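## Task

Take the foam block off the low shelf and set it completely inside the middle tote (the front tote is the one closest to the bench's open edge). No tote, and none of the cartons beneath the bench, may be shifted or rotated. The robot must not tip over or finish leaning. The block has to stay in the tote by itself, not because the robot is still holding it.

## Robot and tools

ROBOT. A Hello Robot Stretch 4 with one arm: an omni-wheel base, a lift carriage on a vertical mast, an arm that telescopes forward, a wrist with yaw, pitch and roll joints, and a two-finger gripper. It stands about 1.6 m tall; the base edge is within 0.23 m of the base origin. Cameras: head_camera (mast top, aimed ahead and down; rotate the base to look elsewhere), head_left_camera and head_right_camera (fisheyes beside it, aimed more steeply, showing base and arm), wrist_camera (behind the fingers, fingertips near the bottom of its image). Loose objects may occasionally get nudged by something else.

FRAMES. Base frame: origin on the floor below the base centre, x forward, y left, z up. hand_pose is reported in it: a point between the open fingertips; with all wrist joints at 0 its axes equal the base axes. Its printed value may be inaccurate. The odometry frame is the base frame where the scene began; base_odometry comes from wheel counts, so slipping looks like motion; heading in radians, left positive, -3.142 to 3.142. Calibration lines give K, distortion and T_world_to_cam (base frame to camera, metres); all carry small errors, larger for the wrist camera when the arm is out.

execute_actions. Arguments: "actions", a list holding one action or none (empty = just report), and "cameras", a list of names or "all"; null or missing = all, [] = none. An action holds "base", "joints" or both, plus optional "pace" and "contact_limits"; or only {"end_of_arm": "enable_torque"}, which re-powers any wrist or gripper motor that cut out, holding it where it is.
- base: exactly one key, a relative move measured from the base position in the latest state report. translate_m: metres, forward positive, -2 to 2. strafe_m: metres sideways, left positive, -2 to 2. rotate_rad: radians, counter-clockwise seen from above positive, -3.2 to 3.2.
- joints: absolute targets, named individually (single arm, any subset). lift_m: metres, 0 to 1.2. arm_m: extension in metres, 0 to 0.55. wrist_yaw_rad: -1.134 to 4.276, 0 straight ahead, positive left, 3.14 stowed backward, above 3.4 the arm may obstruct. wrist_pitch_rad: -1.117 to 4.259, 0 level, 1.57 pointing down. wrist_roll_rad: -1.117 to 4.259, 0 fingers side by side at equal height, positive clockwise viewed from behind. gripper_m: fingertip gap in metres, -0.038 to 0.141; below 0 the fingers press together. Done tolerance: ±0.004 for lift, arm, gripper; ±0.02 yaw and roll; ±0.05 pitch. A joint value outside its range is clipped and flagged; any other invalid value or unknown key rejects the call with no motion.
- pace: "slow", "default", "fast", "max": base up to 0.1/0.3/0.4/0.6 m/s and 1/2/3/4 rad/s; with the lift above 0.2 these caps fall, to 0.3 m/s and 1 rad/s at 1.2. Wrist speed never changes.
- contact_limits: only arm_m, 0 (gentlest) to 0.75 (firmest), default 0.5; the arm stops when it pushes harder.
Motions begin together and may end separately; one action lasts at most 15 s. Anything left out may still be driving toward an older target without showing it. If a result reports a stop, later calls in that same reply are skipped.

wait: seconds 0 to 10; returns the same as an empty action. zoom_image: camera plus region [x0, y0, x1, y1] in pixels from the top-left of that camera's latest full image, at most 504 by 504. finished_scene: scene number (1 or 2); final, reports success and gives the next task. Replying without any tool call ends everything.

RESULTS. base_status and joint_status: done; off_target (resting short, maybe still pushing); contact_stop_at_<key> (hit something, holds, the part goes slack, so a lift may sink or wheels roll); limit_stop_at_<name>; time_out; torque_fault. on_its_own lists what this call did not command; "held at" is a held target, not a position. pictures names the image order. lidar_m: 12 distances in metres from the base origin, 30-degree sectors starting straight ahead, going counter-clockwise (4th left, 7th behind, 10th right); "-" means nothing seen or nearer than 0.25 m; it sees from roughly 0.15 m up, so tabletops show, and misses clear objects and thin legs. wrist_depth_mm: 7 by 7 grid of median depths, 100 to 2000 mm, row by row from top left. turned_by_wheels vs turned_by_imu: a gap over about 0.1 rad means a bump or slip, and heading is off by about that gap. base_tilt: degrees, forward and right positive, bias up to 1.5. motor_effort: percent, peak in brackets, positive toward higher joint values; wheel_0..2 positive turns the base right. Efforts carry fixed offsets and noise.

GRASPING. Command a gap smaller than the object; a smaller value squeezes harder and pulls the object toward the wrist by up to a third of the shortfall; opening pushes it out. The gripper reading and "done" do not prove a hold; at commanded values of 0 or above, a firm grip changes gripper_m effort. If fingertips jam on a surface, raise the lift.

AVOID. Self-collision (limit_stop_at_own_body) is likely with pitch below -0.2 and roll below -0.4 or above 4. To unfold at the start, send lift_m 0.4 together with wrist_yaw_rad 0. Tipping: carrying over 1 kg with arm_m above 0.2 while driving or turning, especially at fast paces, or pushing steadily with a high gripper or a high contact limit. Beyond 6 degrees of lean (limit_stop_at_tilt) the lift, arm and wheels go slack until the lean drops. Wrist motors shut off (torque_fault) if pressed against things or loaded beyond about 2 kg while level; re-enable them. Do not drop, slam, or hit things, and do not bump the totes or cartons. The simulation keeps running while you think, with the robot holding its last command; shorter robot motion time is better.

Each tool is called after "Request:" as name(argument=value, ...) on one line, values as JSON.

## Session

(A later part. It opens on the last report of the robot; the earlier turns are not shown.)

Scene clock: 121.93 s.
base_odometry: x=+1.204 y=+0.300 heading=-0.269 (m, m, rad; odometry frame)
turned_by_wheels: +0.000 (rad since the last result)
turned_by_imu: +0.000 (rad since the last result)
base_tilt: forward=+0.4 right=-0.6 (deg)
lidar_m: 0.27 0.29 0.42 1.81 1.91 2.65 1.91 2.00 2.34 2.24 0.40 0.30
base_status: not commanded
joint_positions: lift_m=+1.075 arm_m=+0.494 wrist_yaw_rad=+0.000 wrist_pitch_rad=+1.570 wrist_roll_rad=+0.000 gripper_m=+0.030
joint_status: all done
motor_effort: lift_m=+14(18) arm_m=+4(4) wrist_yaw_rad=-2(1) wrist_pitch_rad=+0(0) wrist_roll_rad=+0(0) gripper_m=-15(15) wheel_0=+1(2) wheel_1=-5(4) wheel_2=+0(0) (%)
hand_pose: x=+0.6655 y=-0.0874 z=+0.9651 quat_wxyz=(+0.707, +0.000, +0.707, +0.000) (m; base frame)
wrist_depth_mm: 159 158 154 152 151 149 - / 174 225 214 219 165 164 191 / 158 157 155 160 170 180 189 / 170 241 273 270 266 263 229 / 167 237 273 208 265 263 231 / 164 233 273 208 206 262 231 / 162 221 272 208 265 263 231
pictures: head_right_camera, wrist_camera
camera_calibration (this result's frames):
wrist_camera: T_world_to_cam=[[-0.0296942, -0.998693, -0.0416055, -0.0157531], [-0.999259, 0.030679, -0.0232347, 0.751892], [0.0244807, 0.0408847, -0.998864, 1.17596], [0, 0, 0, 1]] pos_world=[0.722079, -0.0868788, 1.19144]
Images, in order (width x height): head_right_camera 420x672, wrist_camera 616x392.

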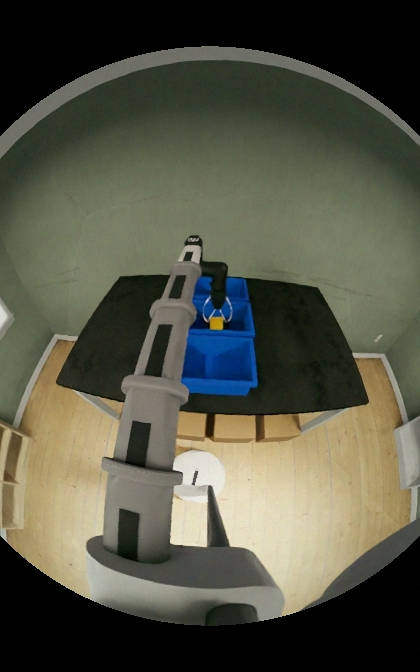

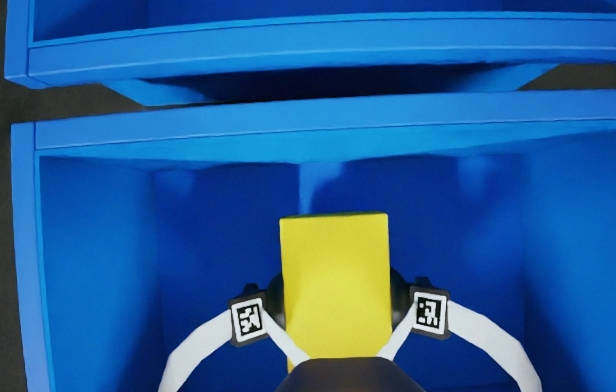

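Request:
execute_actions(actions=[{"joints": {"gripper_m": 0.1}}], cameras=["wrist_camera"])

Request:
execute_actions(actions=[{"joints": {"lift_m": 1.2}}], cameras=["wrist_camera", "head_right_camera"])

Scene clock: 132.10 s.
base_odometry: x=+1.204 y=+0.300 heading=-0.269 (m, m, rad; odometry frame)
turned_by_wheels: +0.000 (rad since the last result)
turned_by_imu: +0.001 (rad since the last result)
base_tilt: forward=+0.3 right=-0.6 (deg)
lidar_m: 0.26 0.28 0.41 1.81 1.89 2.63 1.92 2.00 2.34 2.24 0.39 0.28
base_status: not commanded
joint_positions: lift_m=+1.075 arm_m=+0.494 wrist_yaw_rad=+0.000 wrist_pitch_rad=+1.570 wrist_roll_rad=+0.000 gripper_m=+0.100
joint_status: all done
motor_effort: lift_m=+13(13) arm_m=+4(4) wrist_yaw_rad=-1(1) wrist_pitch_rad=+1(0) wrist_roll_rad=+0(0) gripper_m=-1(15) wheel_0=+2(1) wheel_1=-5(4) wheel_2=+0(0) (%)
hand_pose: x=+0.6655 y=-0.0874 z=+0.9651 quat_wxyz=(+0.707, +0.000, +0.707, +0.000) (m; base frame)
wrist_depth_mm: 159 157 155 153 151 149 - / 174 225 214 219 165 164 191 / 159 157 155 160 170 180 188 / 169 242 273 271 267 263 229 / 167 237 272 224 265 263 230 / 164 234 215 224 222 262 231 / 162 229 272 223 265 263 231
pictures: wrist_camera
camera_calibration (this result's frames):
wrist_camera: T_world_to_cam=[[-0.0296942, -0.998693, -0.0416055, -0.0157532], [-0.999259, 0.030679, -0.0232348, 0.751893], [0.0244808, 0.0408847, -0.998864, 1.17596], [0, 0, 0, 1]] pos_world=[0.72208, -0.0868788, 1.19144]
Images, in order (width x height): wrist_camera 616x392.

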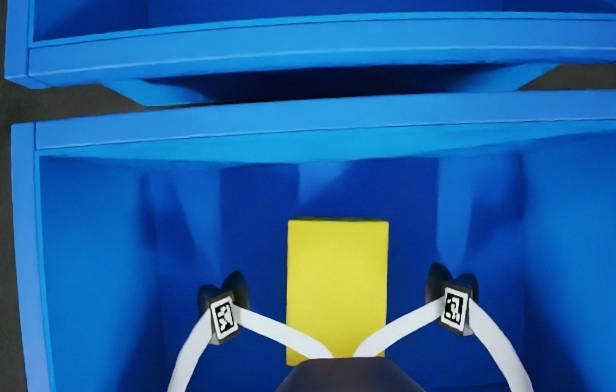

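Scene clock: 133.67 s.
base_odometry: x=+1.204 y=+0.300 heading=-0.269 (m, m, rad; odometry frame)
turned_by_wheels: +0.000 (rad since the last result)
turned_by_imu: +0.000 (rad since the last result)
base_tilt: forward=+0.4 right=-0.6 (deg)
lidar_m: 0.25 0.29 0.41 1.83 1.90 2.62 1.93 2.01 2.33 2.24 0.40 0.29
base_status: not commanded
joint_positions: lift_m=+1.200 arm_m=+0.494 wrist_yaw_rad=+0.000 wrist_pitch_rad=+1.570 wrist_roll_rad=+0.000 gripper_m=+0.100
joint_status: all done
motor_effort: lift_m=+23(26) arm_m=+4(4) wrist_yaw_rad=-1(2) wrist_pitch_rad=+1(1) wrist_roll_rad=+0(0) gripper_m=+1(0) wheel_0=+1(1) wheel_1=-4(5) wheel_2=+0(0) (%)
hand_pose: x=+0.6655 y=-0.0874 z=+1.0893 quat_wxyz=(+0.707, +0.000, +0.707, +0.000) (m; base frame)
wrist_depth_mm: 415 407 399 394 389 325 384 / 413 407 397 394 389 272 384 / 413 410 282 281 286 314 384 / 410 410 397 392 387 330 384 / 413 407 399 349 389 332 382 / 413 407 215 394 389 268 382 / 415 407 307 319 306 279 382
pictures: head_right_camera, wrist_camera
camera_calibration (this result's frames):
wrist_camera: T_world_to_cam=[[-0.029694, -0.998693, -0.0416055, -0.0105867], [-0.999259, 0.0306788, -0.0232347, 0.754781], [0.0244807, 0.0408848, -0.998864, 1.3], [0, 0, 0, 1]] pos_world=[0.722082, -0.0868788, 1.31562]
Images, in order (width x height): head_right_camera 420x672, wrist_camera 616x392.

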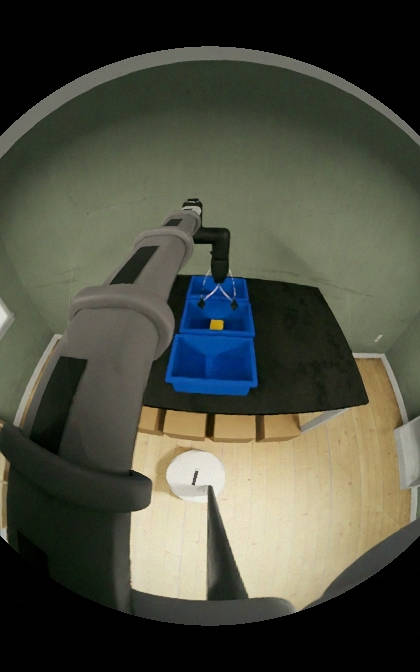

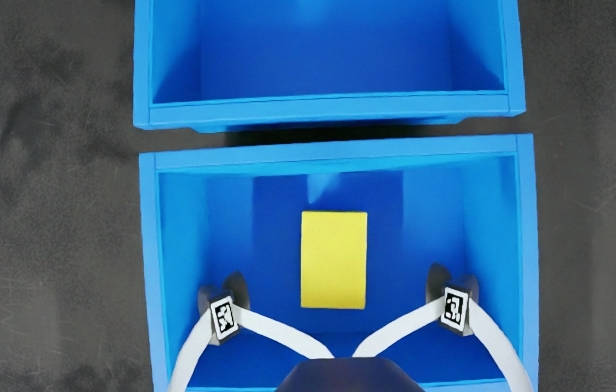

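Request:
finished_scene(scene=1)

The scene is finished: the task was done.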